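# Tighten shutter spring one third turn, lock with bolt

## Task

Turn the tension wheel of the shutter spring by one third of a revolution so that it sits at the blue-marked slot, then slide the locking bolt all the way in so the wheel stays there. It only counts if the wheel and bolt stay in that state without the robot holding them.

## Robot and tools

Robot: two arms, left_arm and right_arm, each ending in a two-finger parallel gripper. All poses are given in one shared scene frame. Its origin is on the table top between the arms, +z is up, +x points out over the table, and left_arm sits on the +y side. The names left and right do not refer to image sides. Bases: left_arm at (+0.017, +0.325, 0) m with quat_wxyz (+0.998, 0, 0, +0.057); right_arm at (+0.018, -0.247, 0) m with quat_wxyz (+1.000, 0, 0, +0.025).

Gripper frame: fingers point along the gripper's +z axis and close along its y axis. end_effector_position is the pinch point between the pads, roughly 1 cm short of the fingertips. Reported positions can be off, more so at long reach. Motions often finish a centimetre or more from the command, usually low.

Row layout (used by execute_actions and move): one flat list of 16 numbers covering both arms, even when only one arm moves. Order: left_arm x, y, z, qw, qx, qy, qz, opening, then right_arm x, y, z, qw, qx, qy, qz, opening. x, y, z are an absolute target position of the pinch point in metres, in the scene frame; qw, qx, qy, qz are an absolute target orientation quaternion, w first, in the scene frame. So each row is a pair of poses plus openings, not offsets. Opening runs from -1 (closed) to +1 (fully open, 0.094 m).

execute_actions(actions): actions is a list of up to 15 actions; each action is a list of up to 15 rows, each row run for one control step of 1/30 s. If an action has fewer than 15 rows its last row repeats to fill 15 steps. An action is rejected for both arms if any target lies more than 0.6 m from that gripper's current position along any of its own axes. If the first action fails this check, or any action is malformed, nothing runs. An empty list just returns state and images. Each step, the commanded pose is clipped to within 70 mm and 16 degrees of the measured pose, so far targets need several actions; after an action the arm only continues to its last clipped pose. To hold orientation, keep resending the same quaternion rather than copying the drifting reported one. To keep an arm still, resend its whole last reported pose and desired opening every call.

move(target, speed, blocking): target is one 16-number row as above (absolute poses). Each gripper travels a straight line; both paths finish together, lasting 0.5 to 10 s (cut off at 10 s). speed is the top path speed in m/s, 0.002 to 0.5, default 0.25; turn rate is limited to twice that in rad/s. Opening is applied at the start. Paths do not avoid obstacles or the other arm, and grippers can lag, stray or overshoot speed, especially with a nearly straight arm. Faster moves and targets set deeper past a contact push harder. With blocking=false the call returns after 0.5 s while motion continues; other moves and action rows are refused until wait or stop shows it ended. The result adds a move: line with the ending (done, off_target, moving, held, fault) and limits (paced = pose clipped; held = a check blocked steps, after which the arm may jump faster), plus each gripper's distance from its target.

wait(seconds): 0 to 10 s; arms hold their last command; returns early if a running move ends. stop(): brakes a running move; needs braking room; fingers keep moving. zoom_image(camera, region): region [x0, y0, x1, y1] in pixels of that camera's last full image, at most 504 by 504; cameras cam_head_left, cam_head_right, cam_high, cam_low, cam_left_wrist, cam_right_wrist, all 504x504. read_manual(section) only returns licence text. finished_scene(scene) ends the scene irreversibly and reports success; call it only once the wheel is at the blue slot and the bolt is fully in, holding without the robot.

Results: the state line gives each gripper's position and quat_wxyz. Hand target lines show what the controller is currently driving toward. grip_measured is the measured finger opening on the command scale (each arm can read about 1 mm off). To grasp, command an opening about 0.03 below grip_measured; smaller gaps grip more gently. Pad force is roughly 50 to 62 N, less on very thin parts. Step readings list positions at some steps; HELD marks steps where an arm's command was held back. A pose unreachable line means the clearance check altered or blocked that arm's command. FAULT lines mean an arm was stopped. MOTOR HOT appears at 75 °C; at 90 °C the arm halts for 10 s, at 100 °C it goes limp and drops. Holding loads heats motors, so release when done. Joint torques are noisy and offset.

Joint ranges (rad): waist -2.618 to 3.054, shoulder 0 to 3.142, elbow 0 to 3.142, wrist pitch -1.571 to 1.571, wrist yaw -1.571 to 1.571, wrist roll -2.094 to 2.094.

Avoid: arms colliding or pressing on each other, knocking anything off the table, dropping or slamming parts, and hard pushes. Brief external tugs on held parts or pushes on loose objects may occur.

Each tool is called after "Request:" as name([rows], argument=value, ...), one row to a line, values as JSON.

## Session

Request:
execute_actions(actions=[])

Scene clock: 0.00 s.
left_arm: end_effector_position=(+0.2225, +0.1138, +0.2640) grip_measured=+1.000 end_effector_quat_wxyz=(+0.364, +0.594, +0.592, +0.405) | right_arm: end_effector_position=(+0.0435, -0.4085, +0.1407) grip_measured=+1.000 end_effector_quat_wxyz=(+0.097, +0.507, +0.850, +0.109)
Joint positions: left_arm=[-1.496  1.317  1.194 -1.153 -1.131  0.378  0.094] | right_arm=[-1.76   1.247  1.054 -1.507 -0.264 -0.652  0.094]
Joint velocities: left_arm=[ 0.017 -0.002 -0.007  0.022  0.051  0.007  0.   ] | right_arm=[-0.022 -0.007  0.002 -0.051  0.037 -0.081  0.   ]
Joint torques (N m, as the arm reports them, + toward a larger angle): no reading
Hand target (left_arm): +0.224, +0.114, +0.272; +0.378, +0.581, +0.598, +0.404
Hand target (right_arm): +0.045, -0.411, +0.144; +0.105, +0.505, +0.851, +0.102

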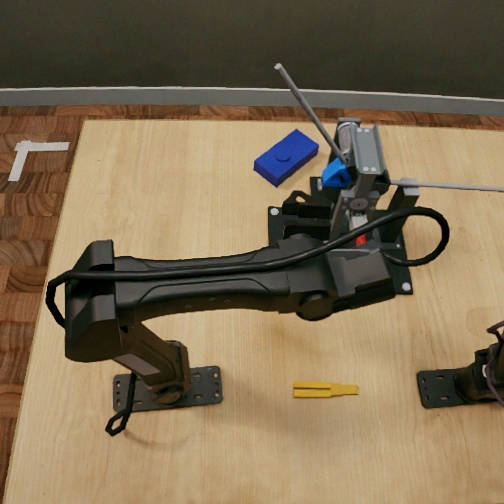

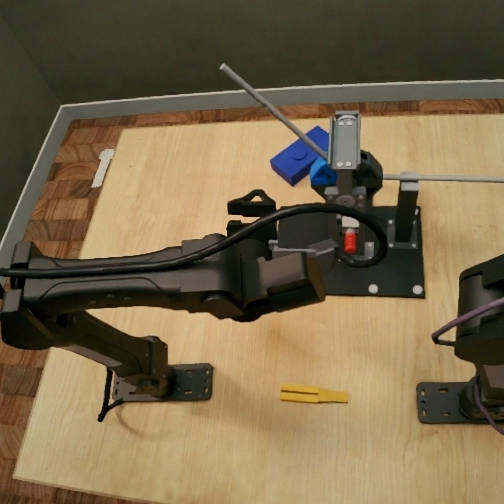

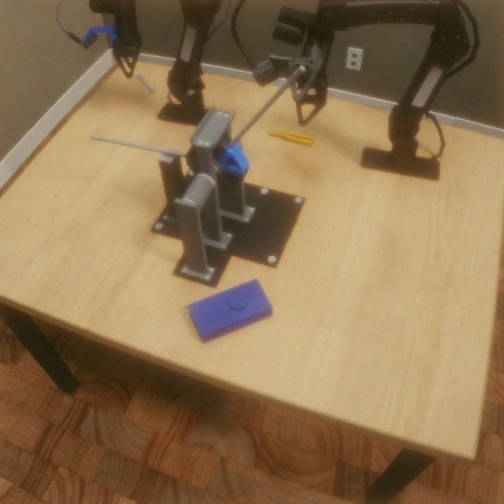

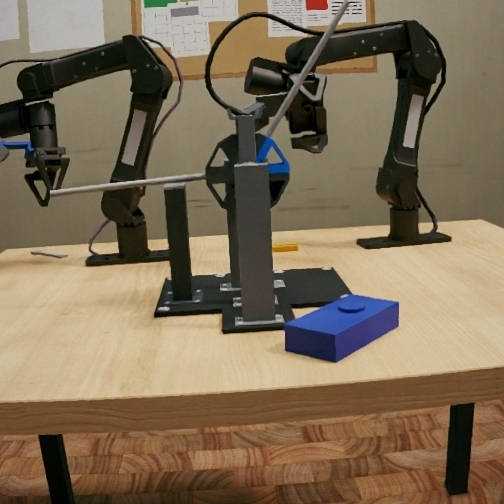

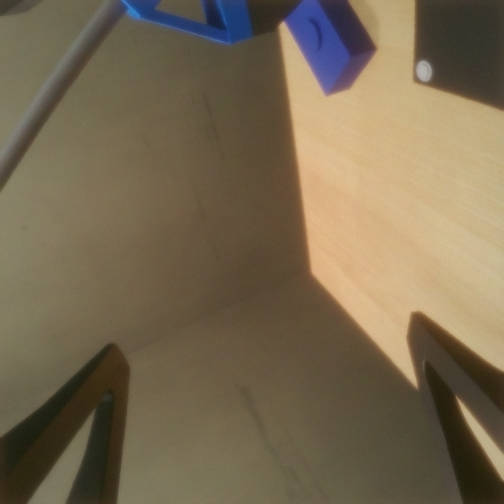

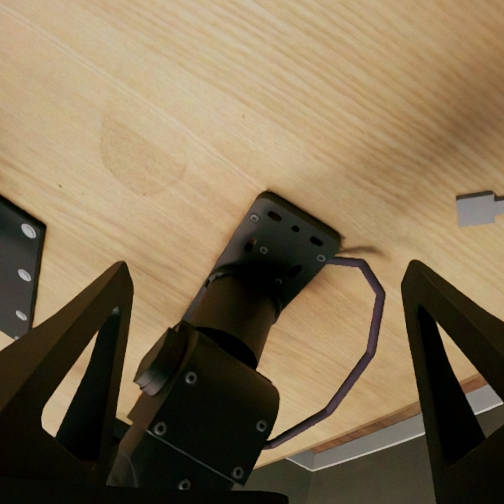

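Request:
zoom_image(camera="cam_low", region=[140, 80, 380, 340])

Request:
zoom_image(camera="cam_high", region=[130, 90, 320, 290])

Request:
zoom_image(camera="cam_head_right", region=[260, 90, 460, 310])

Region (140, 80, 380, 340) of cam_low's 504x504 image, scaled by 1.938, with more detail than that image has; it fills the left 465 columns of this view, and the rest is white.

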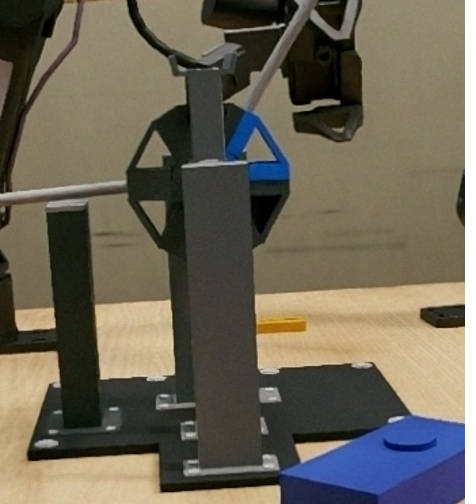

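Region (130, 90, 320, 290) of cam_high's 504x504 image, scaled by 2.520, with more detail than that image has; it fills the left 479 columns of this view, and the rest is white.

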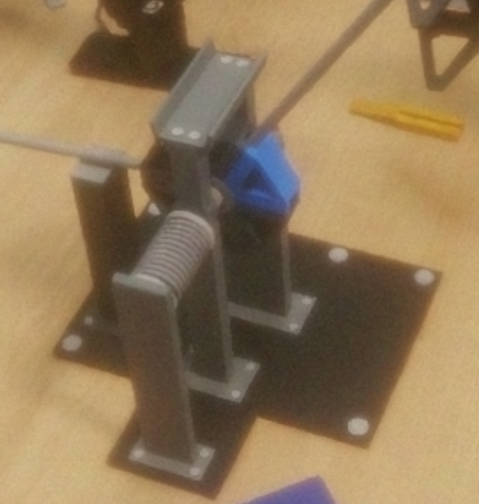

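Region (260, 90, 460, 310) of cam_head_right's 504x504 image, scaled by 2.291, with more detail than that image has; it fills the left 458 columns of this view, and the rest is white.

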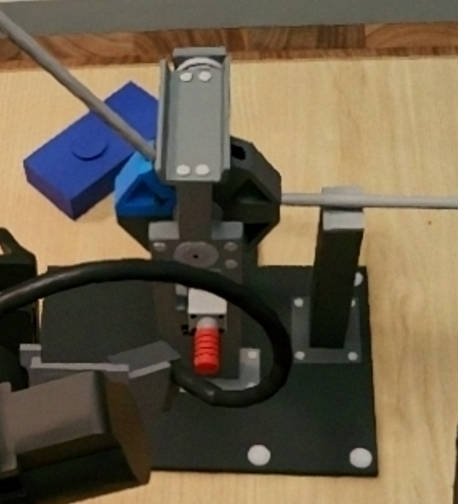

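Request:
move(target=[0.26,0.33,0.28,0.5,0.5,0.5,0.5,1, 0.0435,-0.4085,0.1407,0.097,0.507,0.85,0.109,1])

Scene clock: 26.53 s.
left_arm: end_effector_position=(+0.2557, +0.3266, +0.2837) grip_measured=+1.000 end_effector_quat_wxyz=(+0.498, +0.501, +0.488, +0.513) | right_arm: end_effector_position=(+0.0432, -0.4084, +0.1406) grip_measured=+1.000 end_effector_quat_wxyz=(+0.096, +0.507, +0.850, +0.109)
Joint positions: left_arm=[-0.115  0.204  0.4   -0.175 -0.003  1.599  0.094] | right_arm=[-1.76   1.247  1.054 -1.507 -0.262 -0.652  0.094]
Joint velocities: left_arm=[-0.007 -0.017 -0.012 -0.037  0.081 -0.022  0.   ] | right_arm=[-0.012 -0.022 -0.007 -0.007 -0.037  0.022  0.   ]
Joint torques (N m, as the arm reports them, + toward a larger angle): left_arm=[ 0.67  1.98  5.39  2.13  0.06 -0.08] | right_arm=[-0.02 -2.63  6.18  0.14 -0.11  0.  ]
Hand target (left_arm): +0.256, +0.326, +0.282; +0.503, +0.499, +0.487, +0.511
Hand target (right_arm): +0.044, -0.409, +0.141; +0.097, +0.507, +0.850, +0.109
Off the commanded pose (left_arm): 0.007 m, 2 deg.
Off the commanded pose (right_arm): 0.000 m, 0 deg.
move: done; limits=paced
camera_calibration (this result's frames):
cam_left_wrist: T_world_to_cam=[[-0.000167127, 0.176654, -0.984273, 0.219654], [-0.606524, 0.782544, 0.140551, -0.109316], [0.795065, 0.597008, 0.107014, -0.311467], [0, 0, 0, 1]] pos_world=[0.181371, 0.23269, 0.264895]
cam_right_wrist: T_world_to_cam=[[-0.848889, -0.45313, -0.272141, -0.106759], [-0.511774, 0.575839, 0.637571, 0.182858], [-0.132193, 0.680502, -0.720723, 0.510113], [0, 0, 0, 1]] pos_world=[0.0703889, -0.500806, 0.222012]

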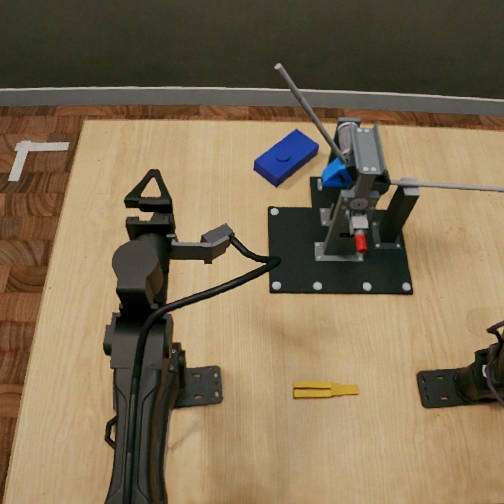

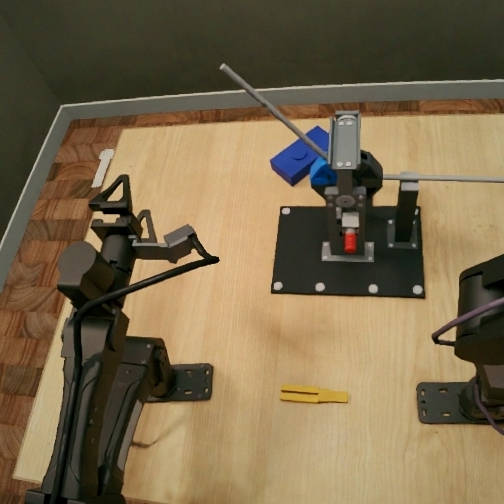

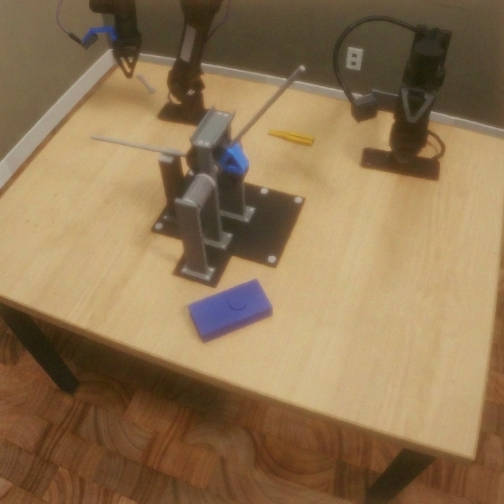

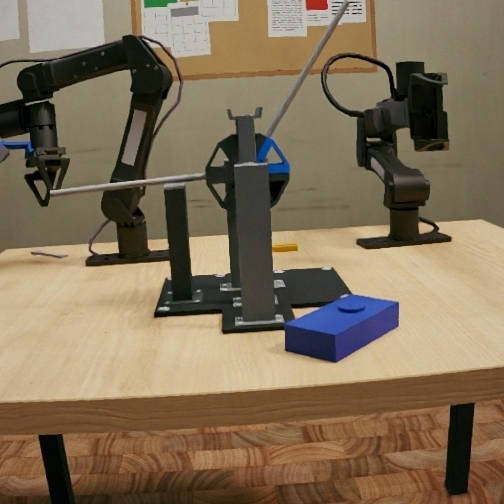

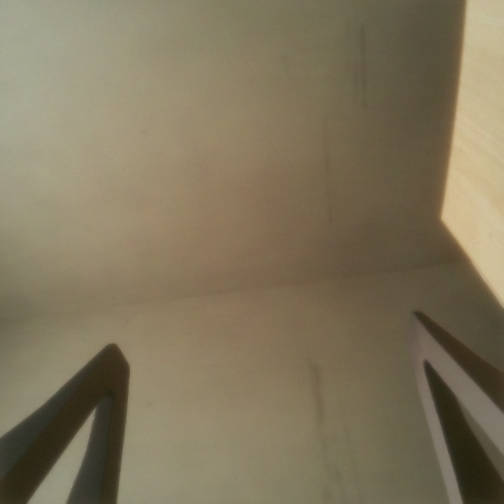

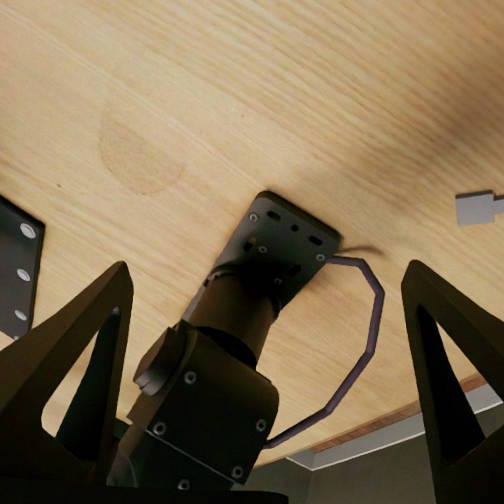

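Request:
zoom_image(camera="cam_head_right", region=[290, 100, 450, 270])

Request:
zoom_image(camera="cam_head_left", region=[290, 110, 450, 270])

Region (290, 100, 450, 270) of cam_head_right's 504x504 image, scaled by 2.965, with more detail than that image has; it fills the left 474 columns of this view, and the rest is white.

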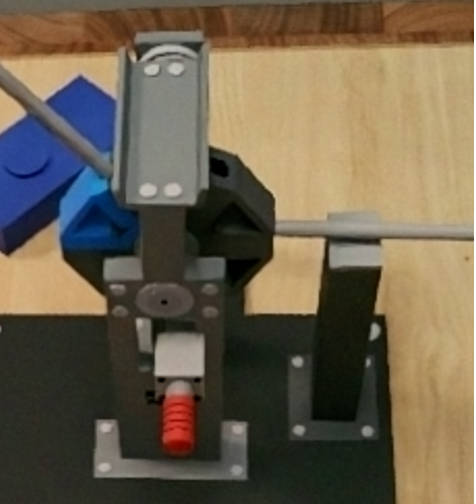

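Region (290, 110, 450, 270) of cam_head_left's 504x504 image, scaled by 3.150, with more detail than that image has.

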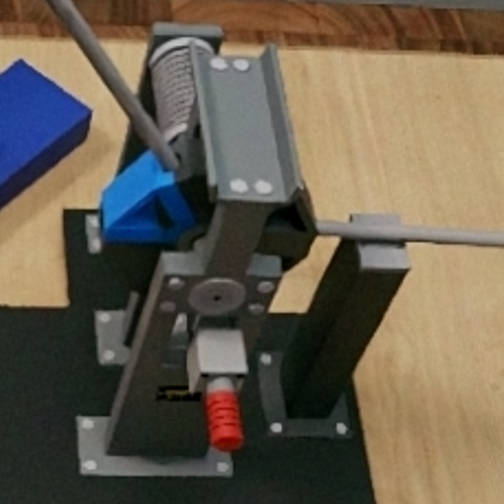

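Request:
move(target=[0.27,0.116,0.414,0.683,-0.183,0.683,-0.183,1, 0.27,-0.24,0.27,0.271,0.653,0.653,0.271,1])

Scene clock: 104.13 s.
left_arm: end_effector_position=(+0.2746, +0.1210, +0.4071) grip_measured=+1.000 end_effector_quat_wxyz=(+0.678, -0.185, +0.686, -0.186) | right_arm: end_effector_position=(+0.2705, -0.2438, +0.2569) grip_measured=+1.000 end_effector_quat_wxyz=(+0.266, +0.658, +0.659, +0.250)
Joint positions: left_arm=[-1.316  1.109  1.092 -0.012 -1.199 -0.557  0.094] | right_arm=[-0.006  0.91   1.131 -1.046  0.051  1.592  0.094]
Joint velocities: left_arm=[-0.007 -0.002 -0.012 -0.037  0.037 -0.022  0.   ] | right_arm=[-0.007 -0.007  0.002 -0.037 -0.037 -0.007  0.   ]
Joint torques (N m, as the arm reports them, + toward a larger angle): left_arm=[-0.55 -2.05  8.54  1.4  -0.18  0.03] | right_arm=[1.19 0.39 9.27 1.62 0.09 0.03]
Hand target (left_arm): +0.273, +0.121, +0.414; +0.679, -0.189, +0.685, -0.187
Hand target (right_arm): +0.276, -0.243, +0.269; +0.279, +0.653, +0.655, +0.259
Off the commanded pose (left_arm): 0.010 m, 1 deg.
Off the commanded pose (right_arm): 0.014 m, 3 deg.
move: off_target (right_arm)
camera_calibration (this result's frames):
cam_left_wrist: T_world_to_cam=[[-0.0204927, -0.928051, 0.37189, -0.0353499], [-0.611425, -0.282669, -0.739092, 0.534055], [0.791037, -0.242529, -0.561641, 0.15789], [0, 0, 0, 1]] pos_world=[0.200913, 0.156447, 0.49654]
cam_right_wrist: T_world_to_cam=[[-0.741289, 0.00170939, -0.671184, 0.37675], [-0.459279, 0.727925, 0.509105, 0.186212], [0.489442, 0.685655, -0.538817, 0.29835], [0, 0, 0, 1]] pos_world=[0.218779, -0.340757, 0.318824]

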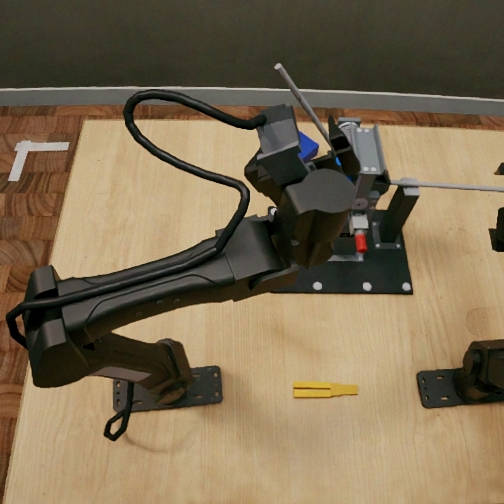

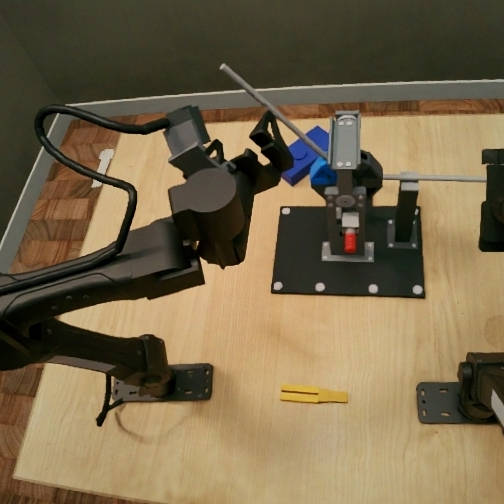

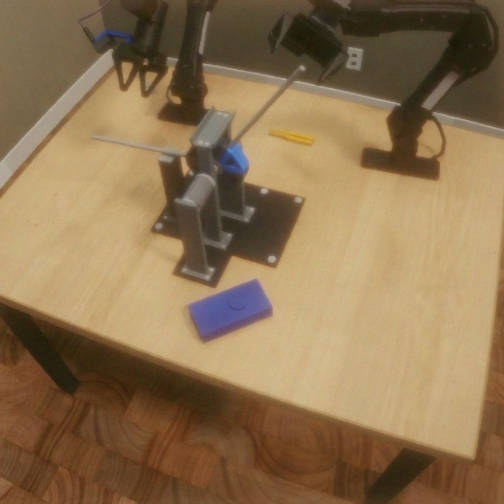

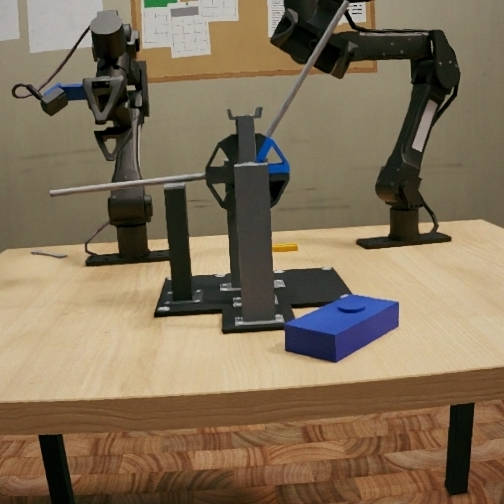

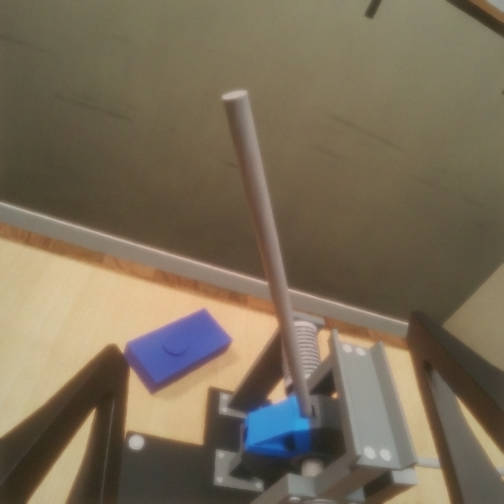

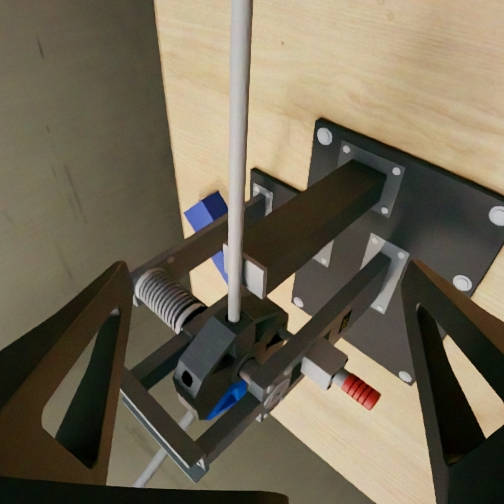

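Request:
move(target=[0.33,0.116,0.418,0.683,-0.183,0.683,-0.183,1, 0.335,-0.24,0.222,0.271,0.653,0.653,0.271,1], speed=0.1)

Scene clock: 114.90 s.
left_arm: end_effector_position=(+0.3271, +0.1163, +0.4063) grip_measured=+1.000 end_effector_quat_wxyz=(+0.680, -0.179, +0.689, -0.175) | right_arm: end_effector_position=(+0.3319, -0.2362, +0.2215) grip_measured=+1.000 end_effector_quat_wxyz=(+0.268, +0.650, +0.657, +0.271)
Joint positions: left_arm=[-1.127  1.219  1.154  0.039 -1.016 -0.527  0.094] | right_arm=[-0.006  1.062  1.016 -0.744  0.023  1.594  0.094]
Joint velocities: left_arm=[-0.007 -0.007 -0.002 -0.037 -0.037 -0.007  0.   ] | right_arm=[-0.002  0.007  0.002  0.007  0.007 -0.022  0.   ]
Joint torques (N m, as the arm reports them, + toward a larger angle): left_arm=[ 0.55 -3.29  8.76  1.7   0.07  0.11] | right_arm=[-1.35 -2.07  6.97  1.66 -0.02 -0.03]
Hand target (left_arm): +0.329, +0.117, +0.419; +0.684, -0.182, +0.682, -0.183
Hand target (right_arm): +0.334, -0.240, +0.221; +0.271, +0.653, +0.653, +0.271
Off the commanded pose (left_arm): 0.012 m, 1 deg.
Off the commanded pose (right_arm): 0.005 m, 1 deg.
move: off_target (left_arm)
camera_calibration (this result's frames):
cam_left_wrist: T_world_to_cam=[[-0.0125505, -0.937119, 0.348783, -0.030502], [-0.611658, -0.268744, -0.744077, 0.564683], [0.791022, -0.222675, -0.569824, 0.115849], [0, 0, 0, 1]] pos_world=[0.253371, 0.148968, 0.49682]
cam_right_wrist: T_world_to_cam=[[-0.717432, 0.00400686, -0.696617, 0.396752], [-0.490107, 0.707739, 0.508823, 0.232386], [0.495062, 0.706463, -0.505791, 0.239719], [0, 0, 0, 1]] pos_world=[0.279861, -0.335411, 0.279389]

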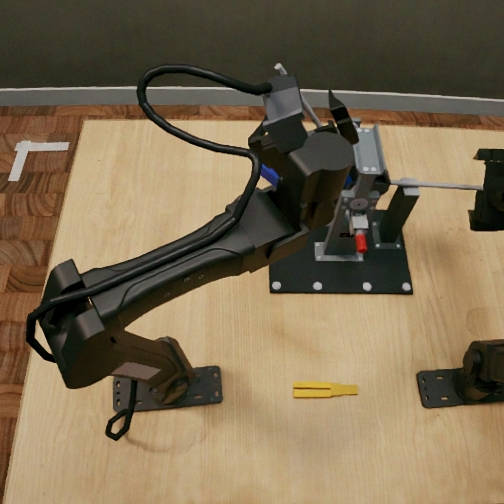

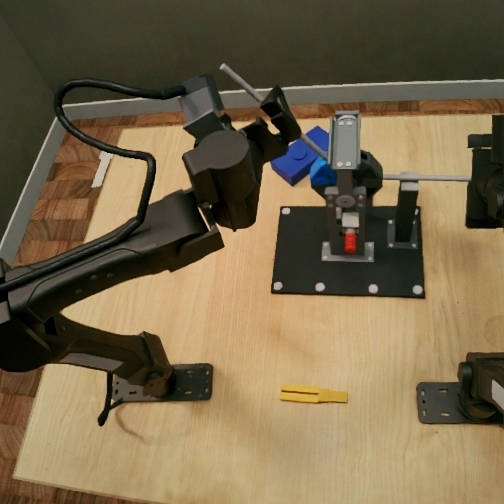

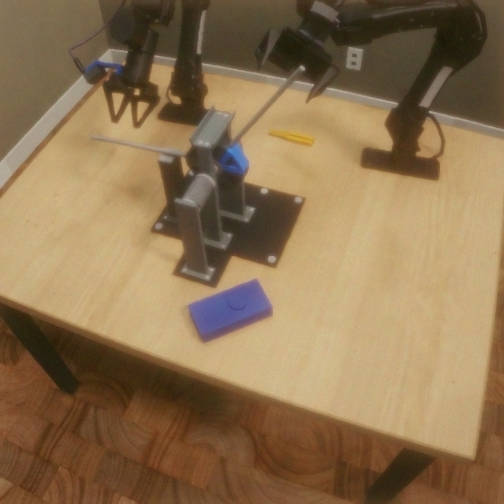

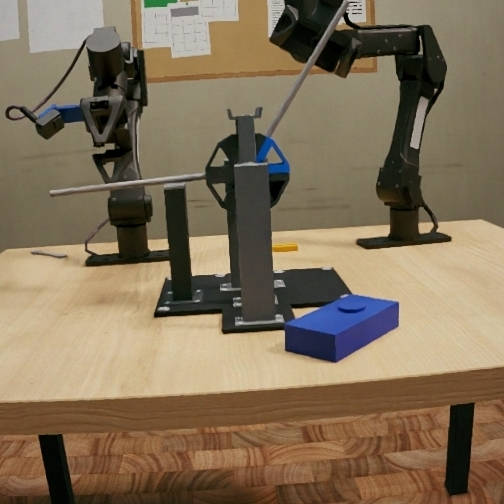

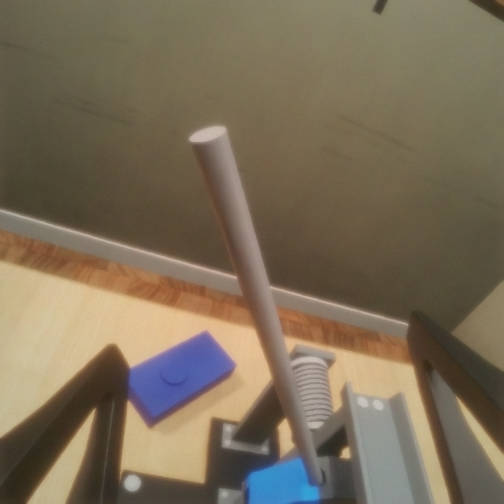

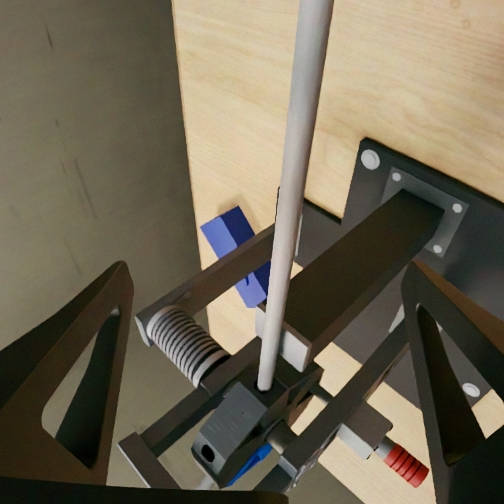

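Request:
move(target=[0.365,0.116,0.418,0.683,-0.183,0.683,-0.183,1, 0.359,-0.24,0.181,0.271,0.653,0.653,0.271,1], speed=0.08)

Scene clock: 125.50 s.
left_arm: end_effector_position=(+0.3622, +0.1164, +0.4061) grip_measured=+1.000 end_effector_quat_wxyz=(+0.679, -0.180, +0.690, -0.174) | right_arm: end_effector_position=(+0.3561, -0.2348, +0.1819) grip_measured=+1.000 end_effector_quat_wxyz=(+0.268, +0.650, +0.657, +0.272)
Joint positions: left_arm=[-1.015  1.296  1.208  0.061 -0.905 -0.527  0.094] | right_arm=[-0.006  1.144  0.9   -0.544  0.021  1.594  0.094]
Joint velocities: left_arm=[-0.017 -0.017 -0.017  0.051  0.007  0.022  0.   ] | right_arm=[-0.012 -0.017  0.007  0.051  0.007 -0.037  0.   ]
Joint torques (N m, as the arm reports them, + toward a larger angle): left_arm=[ 0.49 -3.95  8.78  1.76  0.02  0.08] | right_arm=[-1.53 -3.    7.07  1.67 -0.02 -0.06]
Hand target (left_arm): +0.364, +0.117, +0.419; +0.684, -0.182, +0.682, -0.183
Hand target (right_arm): +0.358, -0.240, +0.181; +0.271, +0.653, +0.653, +0.271
Off the commanded pose (left_arm): 0.012 m, 1 deg.
Off the commanded pose (right_arm): 0.006 m, 1 deg.
move: off_target (left_arm)
camera_calibration (this result's frames):
cam_left_wrist: T_world_to_cam=[[-0.011016, -0.936972, 0.349232, -0.0307231], [-0.613974, -0.269326, -0.741956, 0.586088], [0.789249, -0.222593, -0.57231, 0.0896048], [0, 0, 0, 1]] pos_world=[0.288784, 0.149008, 0.496863]
cam_right_wrist: T_world_to_cam=[[-0.716416, 0.00403178, -0.697662, 0.386333], [-0.491804, 0.706357, 0.509106, 0.263668], [0.494851, 0.707844, -0.504062, 0.206771], [0, 0, 0, 1]] pos_world=[0.304127, -0.334163, 0.23952]

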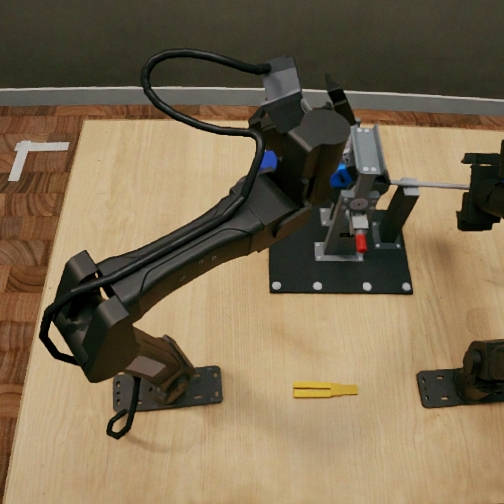

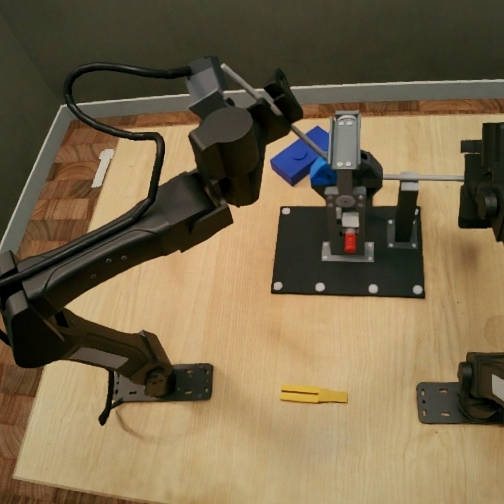

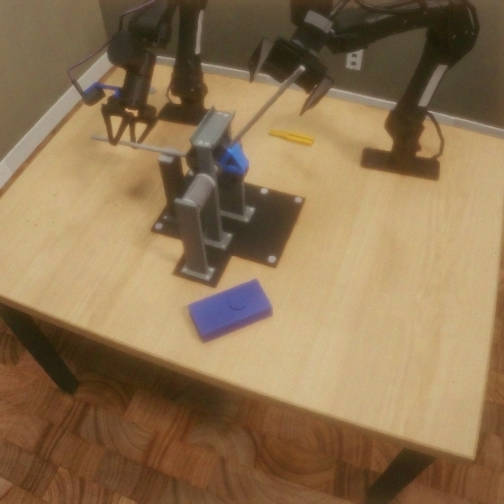

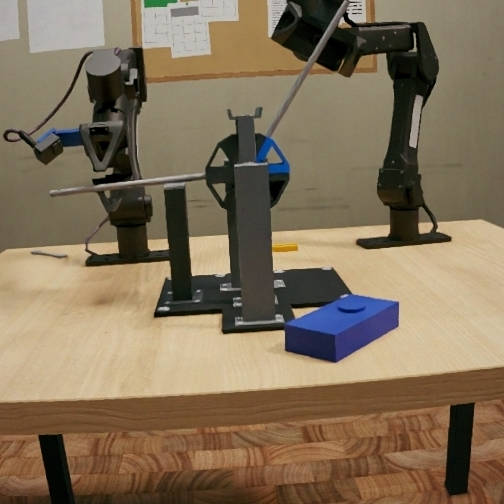

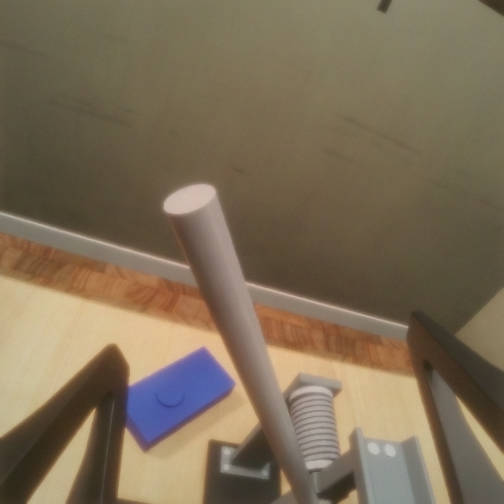

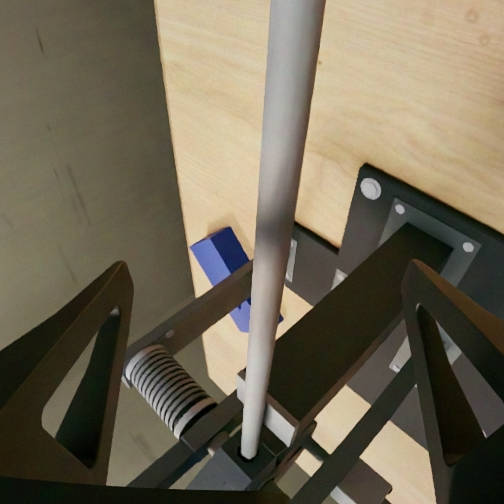

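Request:
move(target=[0.373,0.120,0.416,0.683,-0.183,0.683,-0.183,-0.4, 0.365,-0.24,0.175,0.271,0.653,0.653,0.271,-0.4], speed=0.05)

Request:
move(target=[0.373,0.120,0.416,0.683,-0.183,0.683,-0.183,-0.82, 0.365,-0.24,0.175,0.271,0.653,0.653,0.271,-0.82], speed=0.05)

Scene clock: 136.47 s.
left_arm: end_effector_position=(+0.3705, +0.1197, +0.4043) grip_measured=-0.398 end_effector_quat_wxyz=(+0.679, -0.179, +0.690, -0.175) | right_arm: end_effector_position=(+0.3641, -0.2344, +0.1791) grip_measured=-0.398 end_effector_quat_wxyz=(+0.270, +0.649, +0.656, +0.275)
Joint positions: left_arm=[-0.983  1.305  1.208  0.069 -0.872 -0.527  0.028] | right_arm=[-0.006  1.172  0.9   -0.508  0.021  1.594  0.028]
Joint velocities: left_arm=[-0.002  0.007 -0.007 -0.051 -0.022 -0.081  0.   ] | right_arm=[-0.007 -0.012 -0.022  0.037 -0.081  0.022 -0.   ]
Joint torques (N m, as the arm reports them, + toward a larger angle): left_arm=[ 0.53 -4.25  8.5   1.8   0.06  0.06] | right_arm=[-1.55 -3.14  6.74  1.67 -0.02 -0.07]
Hand target (left_arm): +0.372, +0.120, +0.416; +0.684, -0.183, +0.683, -0.183
Hand target (right_arm): +0.365, -0.240, +0.175; +0.271, +0.653, +0.653, +0.271
Off the commanded pose (left_arm): 0.012 m, 1 deg.
Off the commanded pose (right_arm): 0.007 m, 1 deg.
move: off_target (left_arm)
camera_calibration (this result's frames):
cam_left_wrist: T_world_to_cam=[[-0.011747, -0.936862, 0.349503, -0.0267734], [-0.614979, -0.268837, -0.741302, 0.5908], [0.788456, -0.223645, -0.572992, 0.0834892], [0, 0, 0, 1]] pos_world=[0.297187, 0.152418, 0.495157]
cam_right_wrist: T_world_to_cam=[[-0.711077, 0.00426525, -0.703101, 0.389227], [-0.495671, 0.706188, 0.505578, 0.270789], [0.498678, 0.708012, -0.50004, 0.199069], [0, 0, 0, 1]] pos_world=[0.311722, -0.333831, 0.236303]

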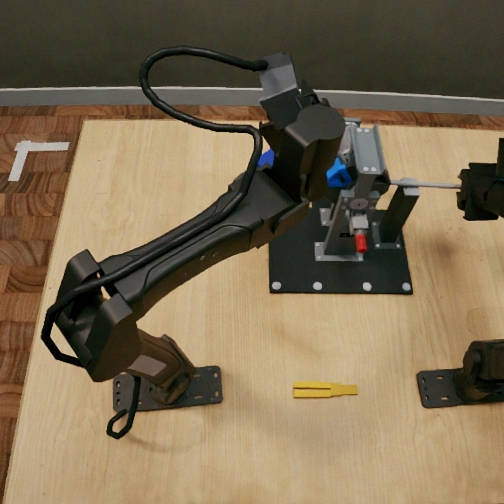

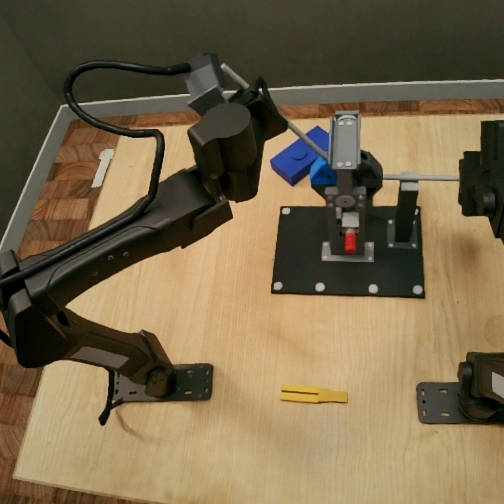

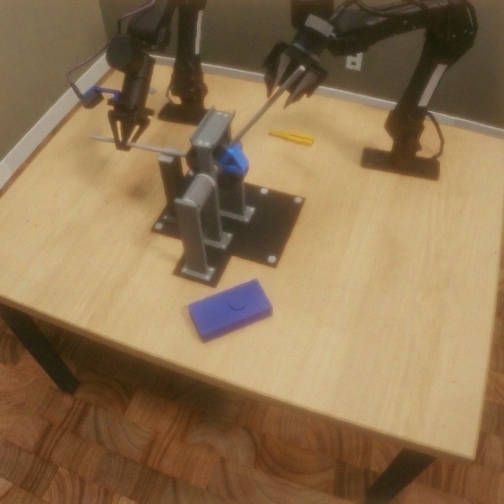

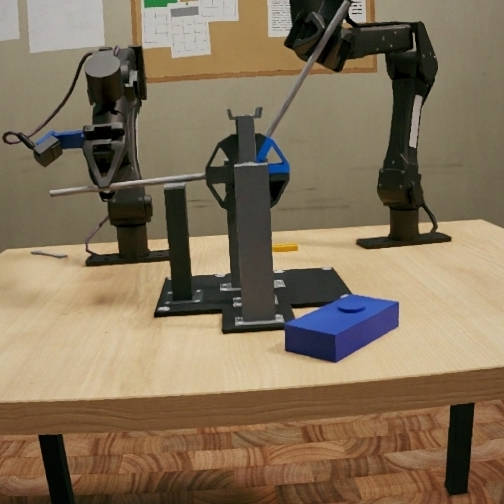

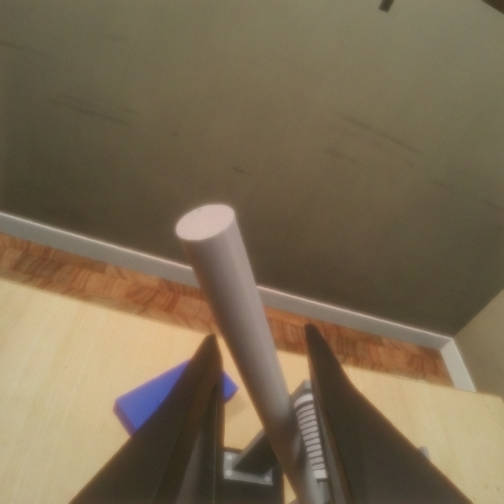

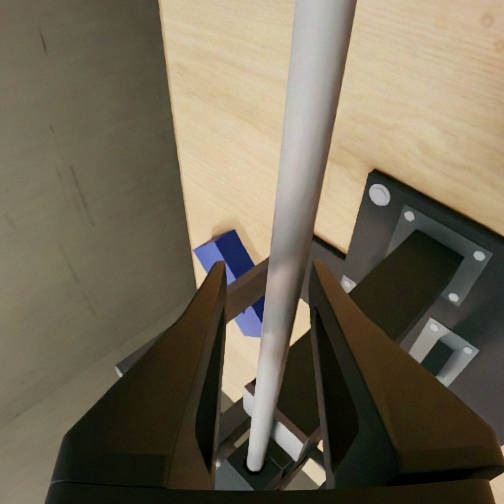

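Scene clock: 137.17 s.
left_arm: end_effector_position=(+0.3698, +0.1138, +0.4082) grip_measured=-0.812 end_effector_quat_wxyz=(+0.677, -0.183, +0.685, -0.200) | right_arm: end_effector_position=(+0.3644, -0.2357, +0.1793) grip_measured=-0.808 end_effector_quat_wxyz=(+0.269, +0.653, +0.652, +0.276)
Joint positions: left_arm=[-0.986  1.305  1.208  0.09  -0.846 -0.553  0.009] | right_arm=[-0.011  1.172  0.9   -0.507  0.019  1.602  0.009]
Joint velocities: left_arm=[-0.017 -0.007 -0.022 -0.051 -0.022  0.007 -0.   ] | right_arm=[ 0.002  0.012 -0.002 -0.007  0.022 -0.051 -0.   ]
Joint torques (N m, as the arm reports them, + toward a larger angle): left_arm=[ 0.79 -4.14  8.59  1.6  -0.2   0.28] | right_arm=[-1.18 -3.01  6.76  1.66  0.02 -0.15]
Hand target (left_arm): +0.373, +0.120, +0.416; +0.683, -0.183, +0.683, -0.183
Hand target (right_arm): +0.365, -0.240, +0.175; +0.271, +0.653, +0.653, +0.271
Off the commanded pose (left_arm): 0.010 m, 2 deg.
Off the commanded pose (right_arm): 0.006 m, 1 deg.
move: done
camera_calibration (this result's frames):
cam_left_wrist: T_world_to_cam=[[-0.0434921, -0.920306, 0.388774, -0.039758], [-0.613505, -0.282523, -0.737423, 0.591125], [0.788492, -0.270587, -0.552325, 0.0818052], [0, 0, 0, 1]] pos_world=[0.296426, 0.152552, 0.496549]
cam_right_wrist: T_world_to_cam=[[-0.710281, 0.0161879, -0.703732, 0.392179], [-0.489657, 0.706862, 0.510473, 0.268821], [0.505705, 0.707166, -0.494144, 0.196147], [0, 0, 0, 1]] pos_world=[0.310995, -0.335076, 0.235689]

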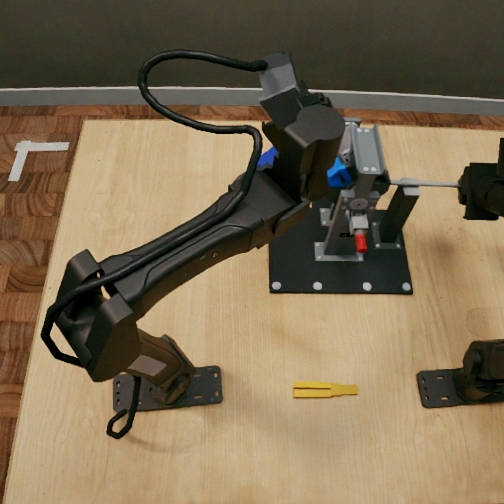

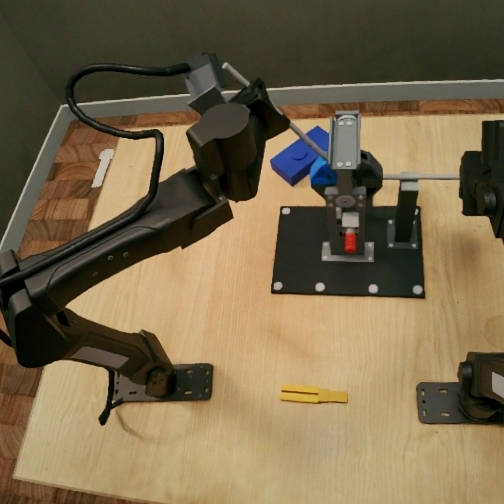

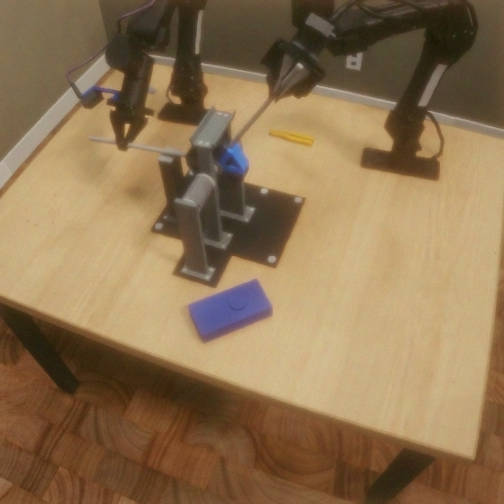

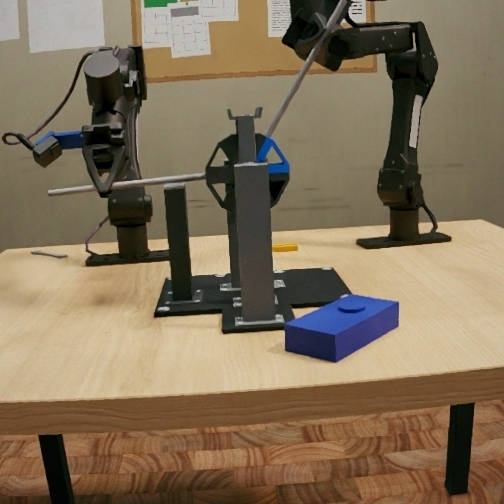

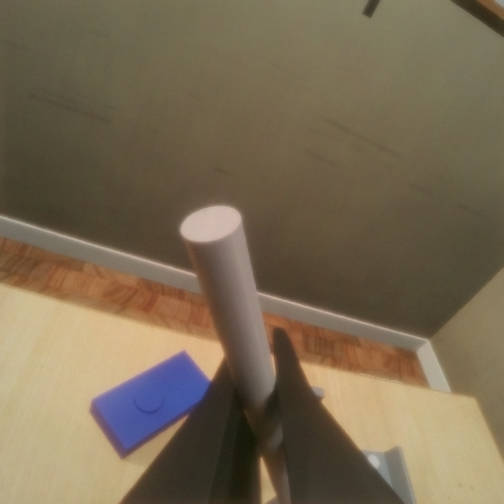

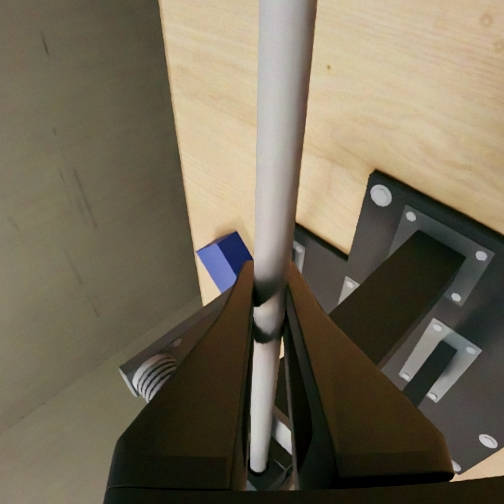

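Request:
move(target=[0.373,0.116,0.418,0.68,-0.19,0.68,-0.19,-0.845, 0.363,-0.39,0.18,0.271,0.653,0.653,0.271,-0.845], speed=0.08)

Scene clock: 145.10 s.
left_arm: end_effector_position=(+0.3717, +0.1128, +0.4088) grip_measured=-0.830 end_effector_quat_wxyz=(+0.676, -0.187, +0.685, -0.200) | right_arm: end_effector_position=(+0.3529, -0.3848, +0.1590) grip_measured=-0.822 end_effector_quat_wxyz=(+0.244, +0.668, +0.653, +0.260)
Joint positions: left_arm=[-0.986  1.317  1.223  0.083 -0.852 -0.563  0.008] | right_arm=[-0.631  1.363  1.01  -0.584 -0.387  1.141  0.008]
Joint velocities: left_arm=[ 0.007  0.007 -0.027 -0.051 -0.037 -0.007  0.001] | right_arm=[-0.012 -0.017 -0.002 -0.007 -0.051 -0.037  0.   ]
Joint torques (N m, as the arm reports them, + toward a larger angle): left_arm=[ 0.23 -4.11  8.85  1.62 -0.22  0.16] | right_arm=[-0.94 -5.42 10.61  1.47 -0.35 -0.07]
Hand target (left_arm): +0.373, +0.116, +0.418; +0.681, -0.190, +0.681, -0.191
Hand target (right_arm): +0.361, -0.390, +0.179; +0.266, +0.655, +0.652, +0.274
Off the commanded pose (left_arm): 0.010 m, 1 deg.
Off the commanded pose (right_arm): 0.024 m, 4 deg.
move: off_target (right_arm)
camera_calibration (this result's frames):
cam_left_wrist: T_world_to_cam=[[-0.036707, -0.918242, 0.394316, -0.0459397], [-0.613857, -0.290644, -0.733965, 0.592069], [0.788563, -0.268995, -0.553001, 0.0805044], [0, 0, 0, 1]] pos_world=[0.298277, 0.151553, 0.497192]
cam_right_wrist: T_world_to_cam=[[-0.753172, 0.0399718, -0.656608, 0.388961], [-0.446222, 0.702354, 0.554603, 0.354876], [0.48334, 0.710705, -0.511157, 0.309338], [0, 0, 0, 1]] pos_world=[0.301793, -0.484644, 0.2167]

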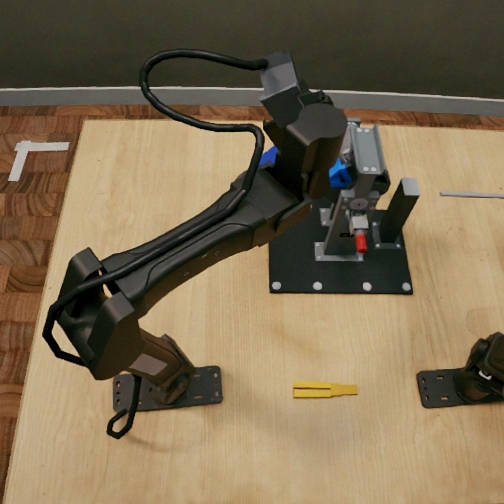

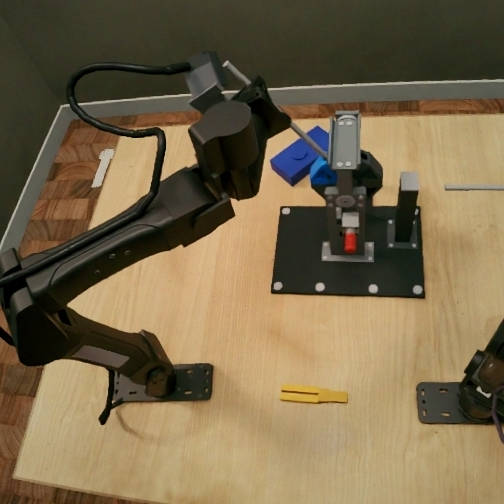

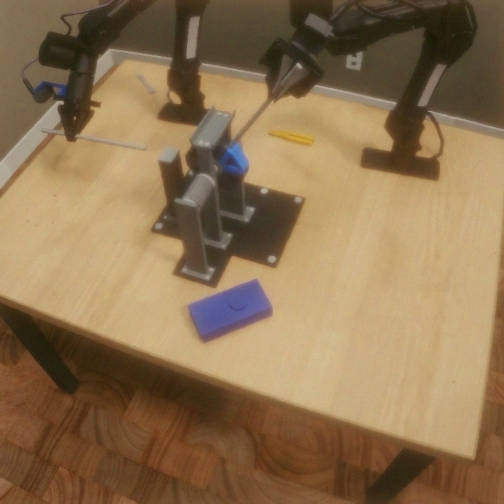

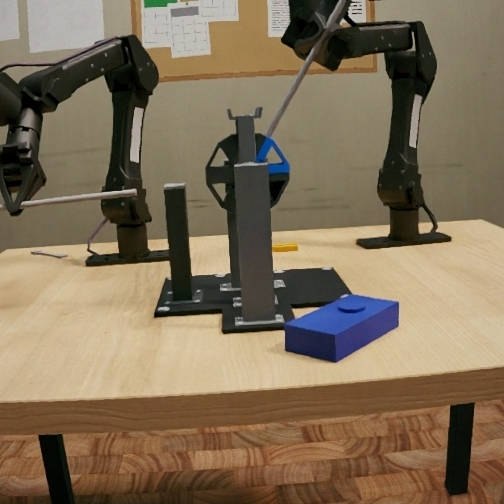

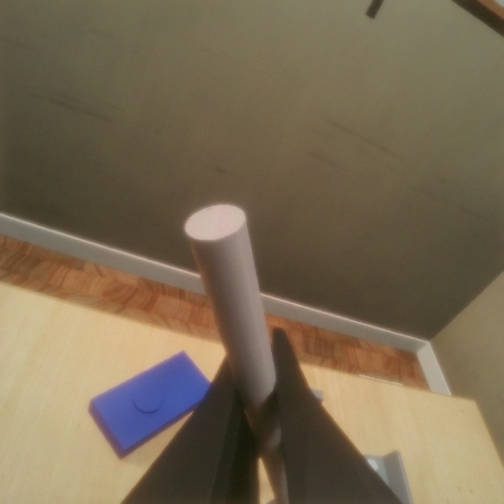

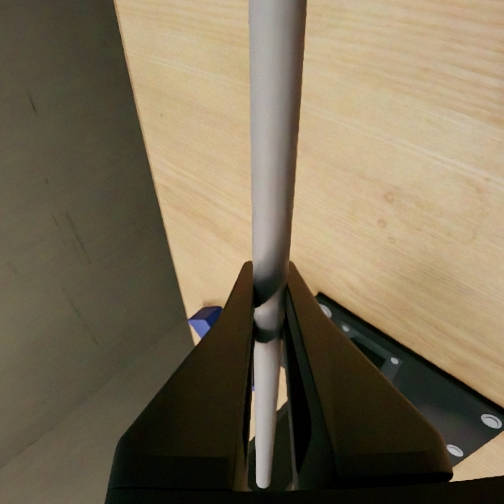

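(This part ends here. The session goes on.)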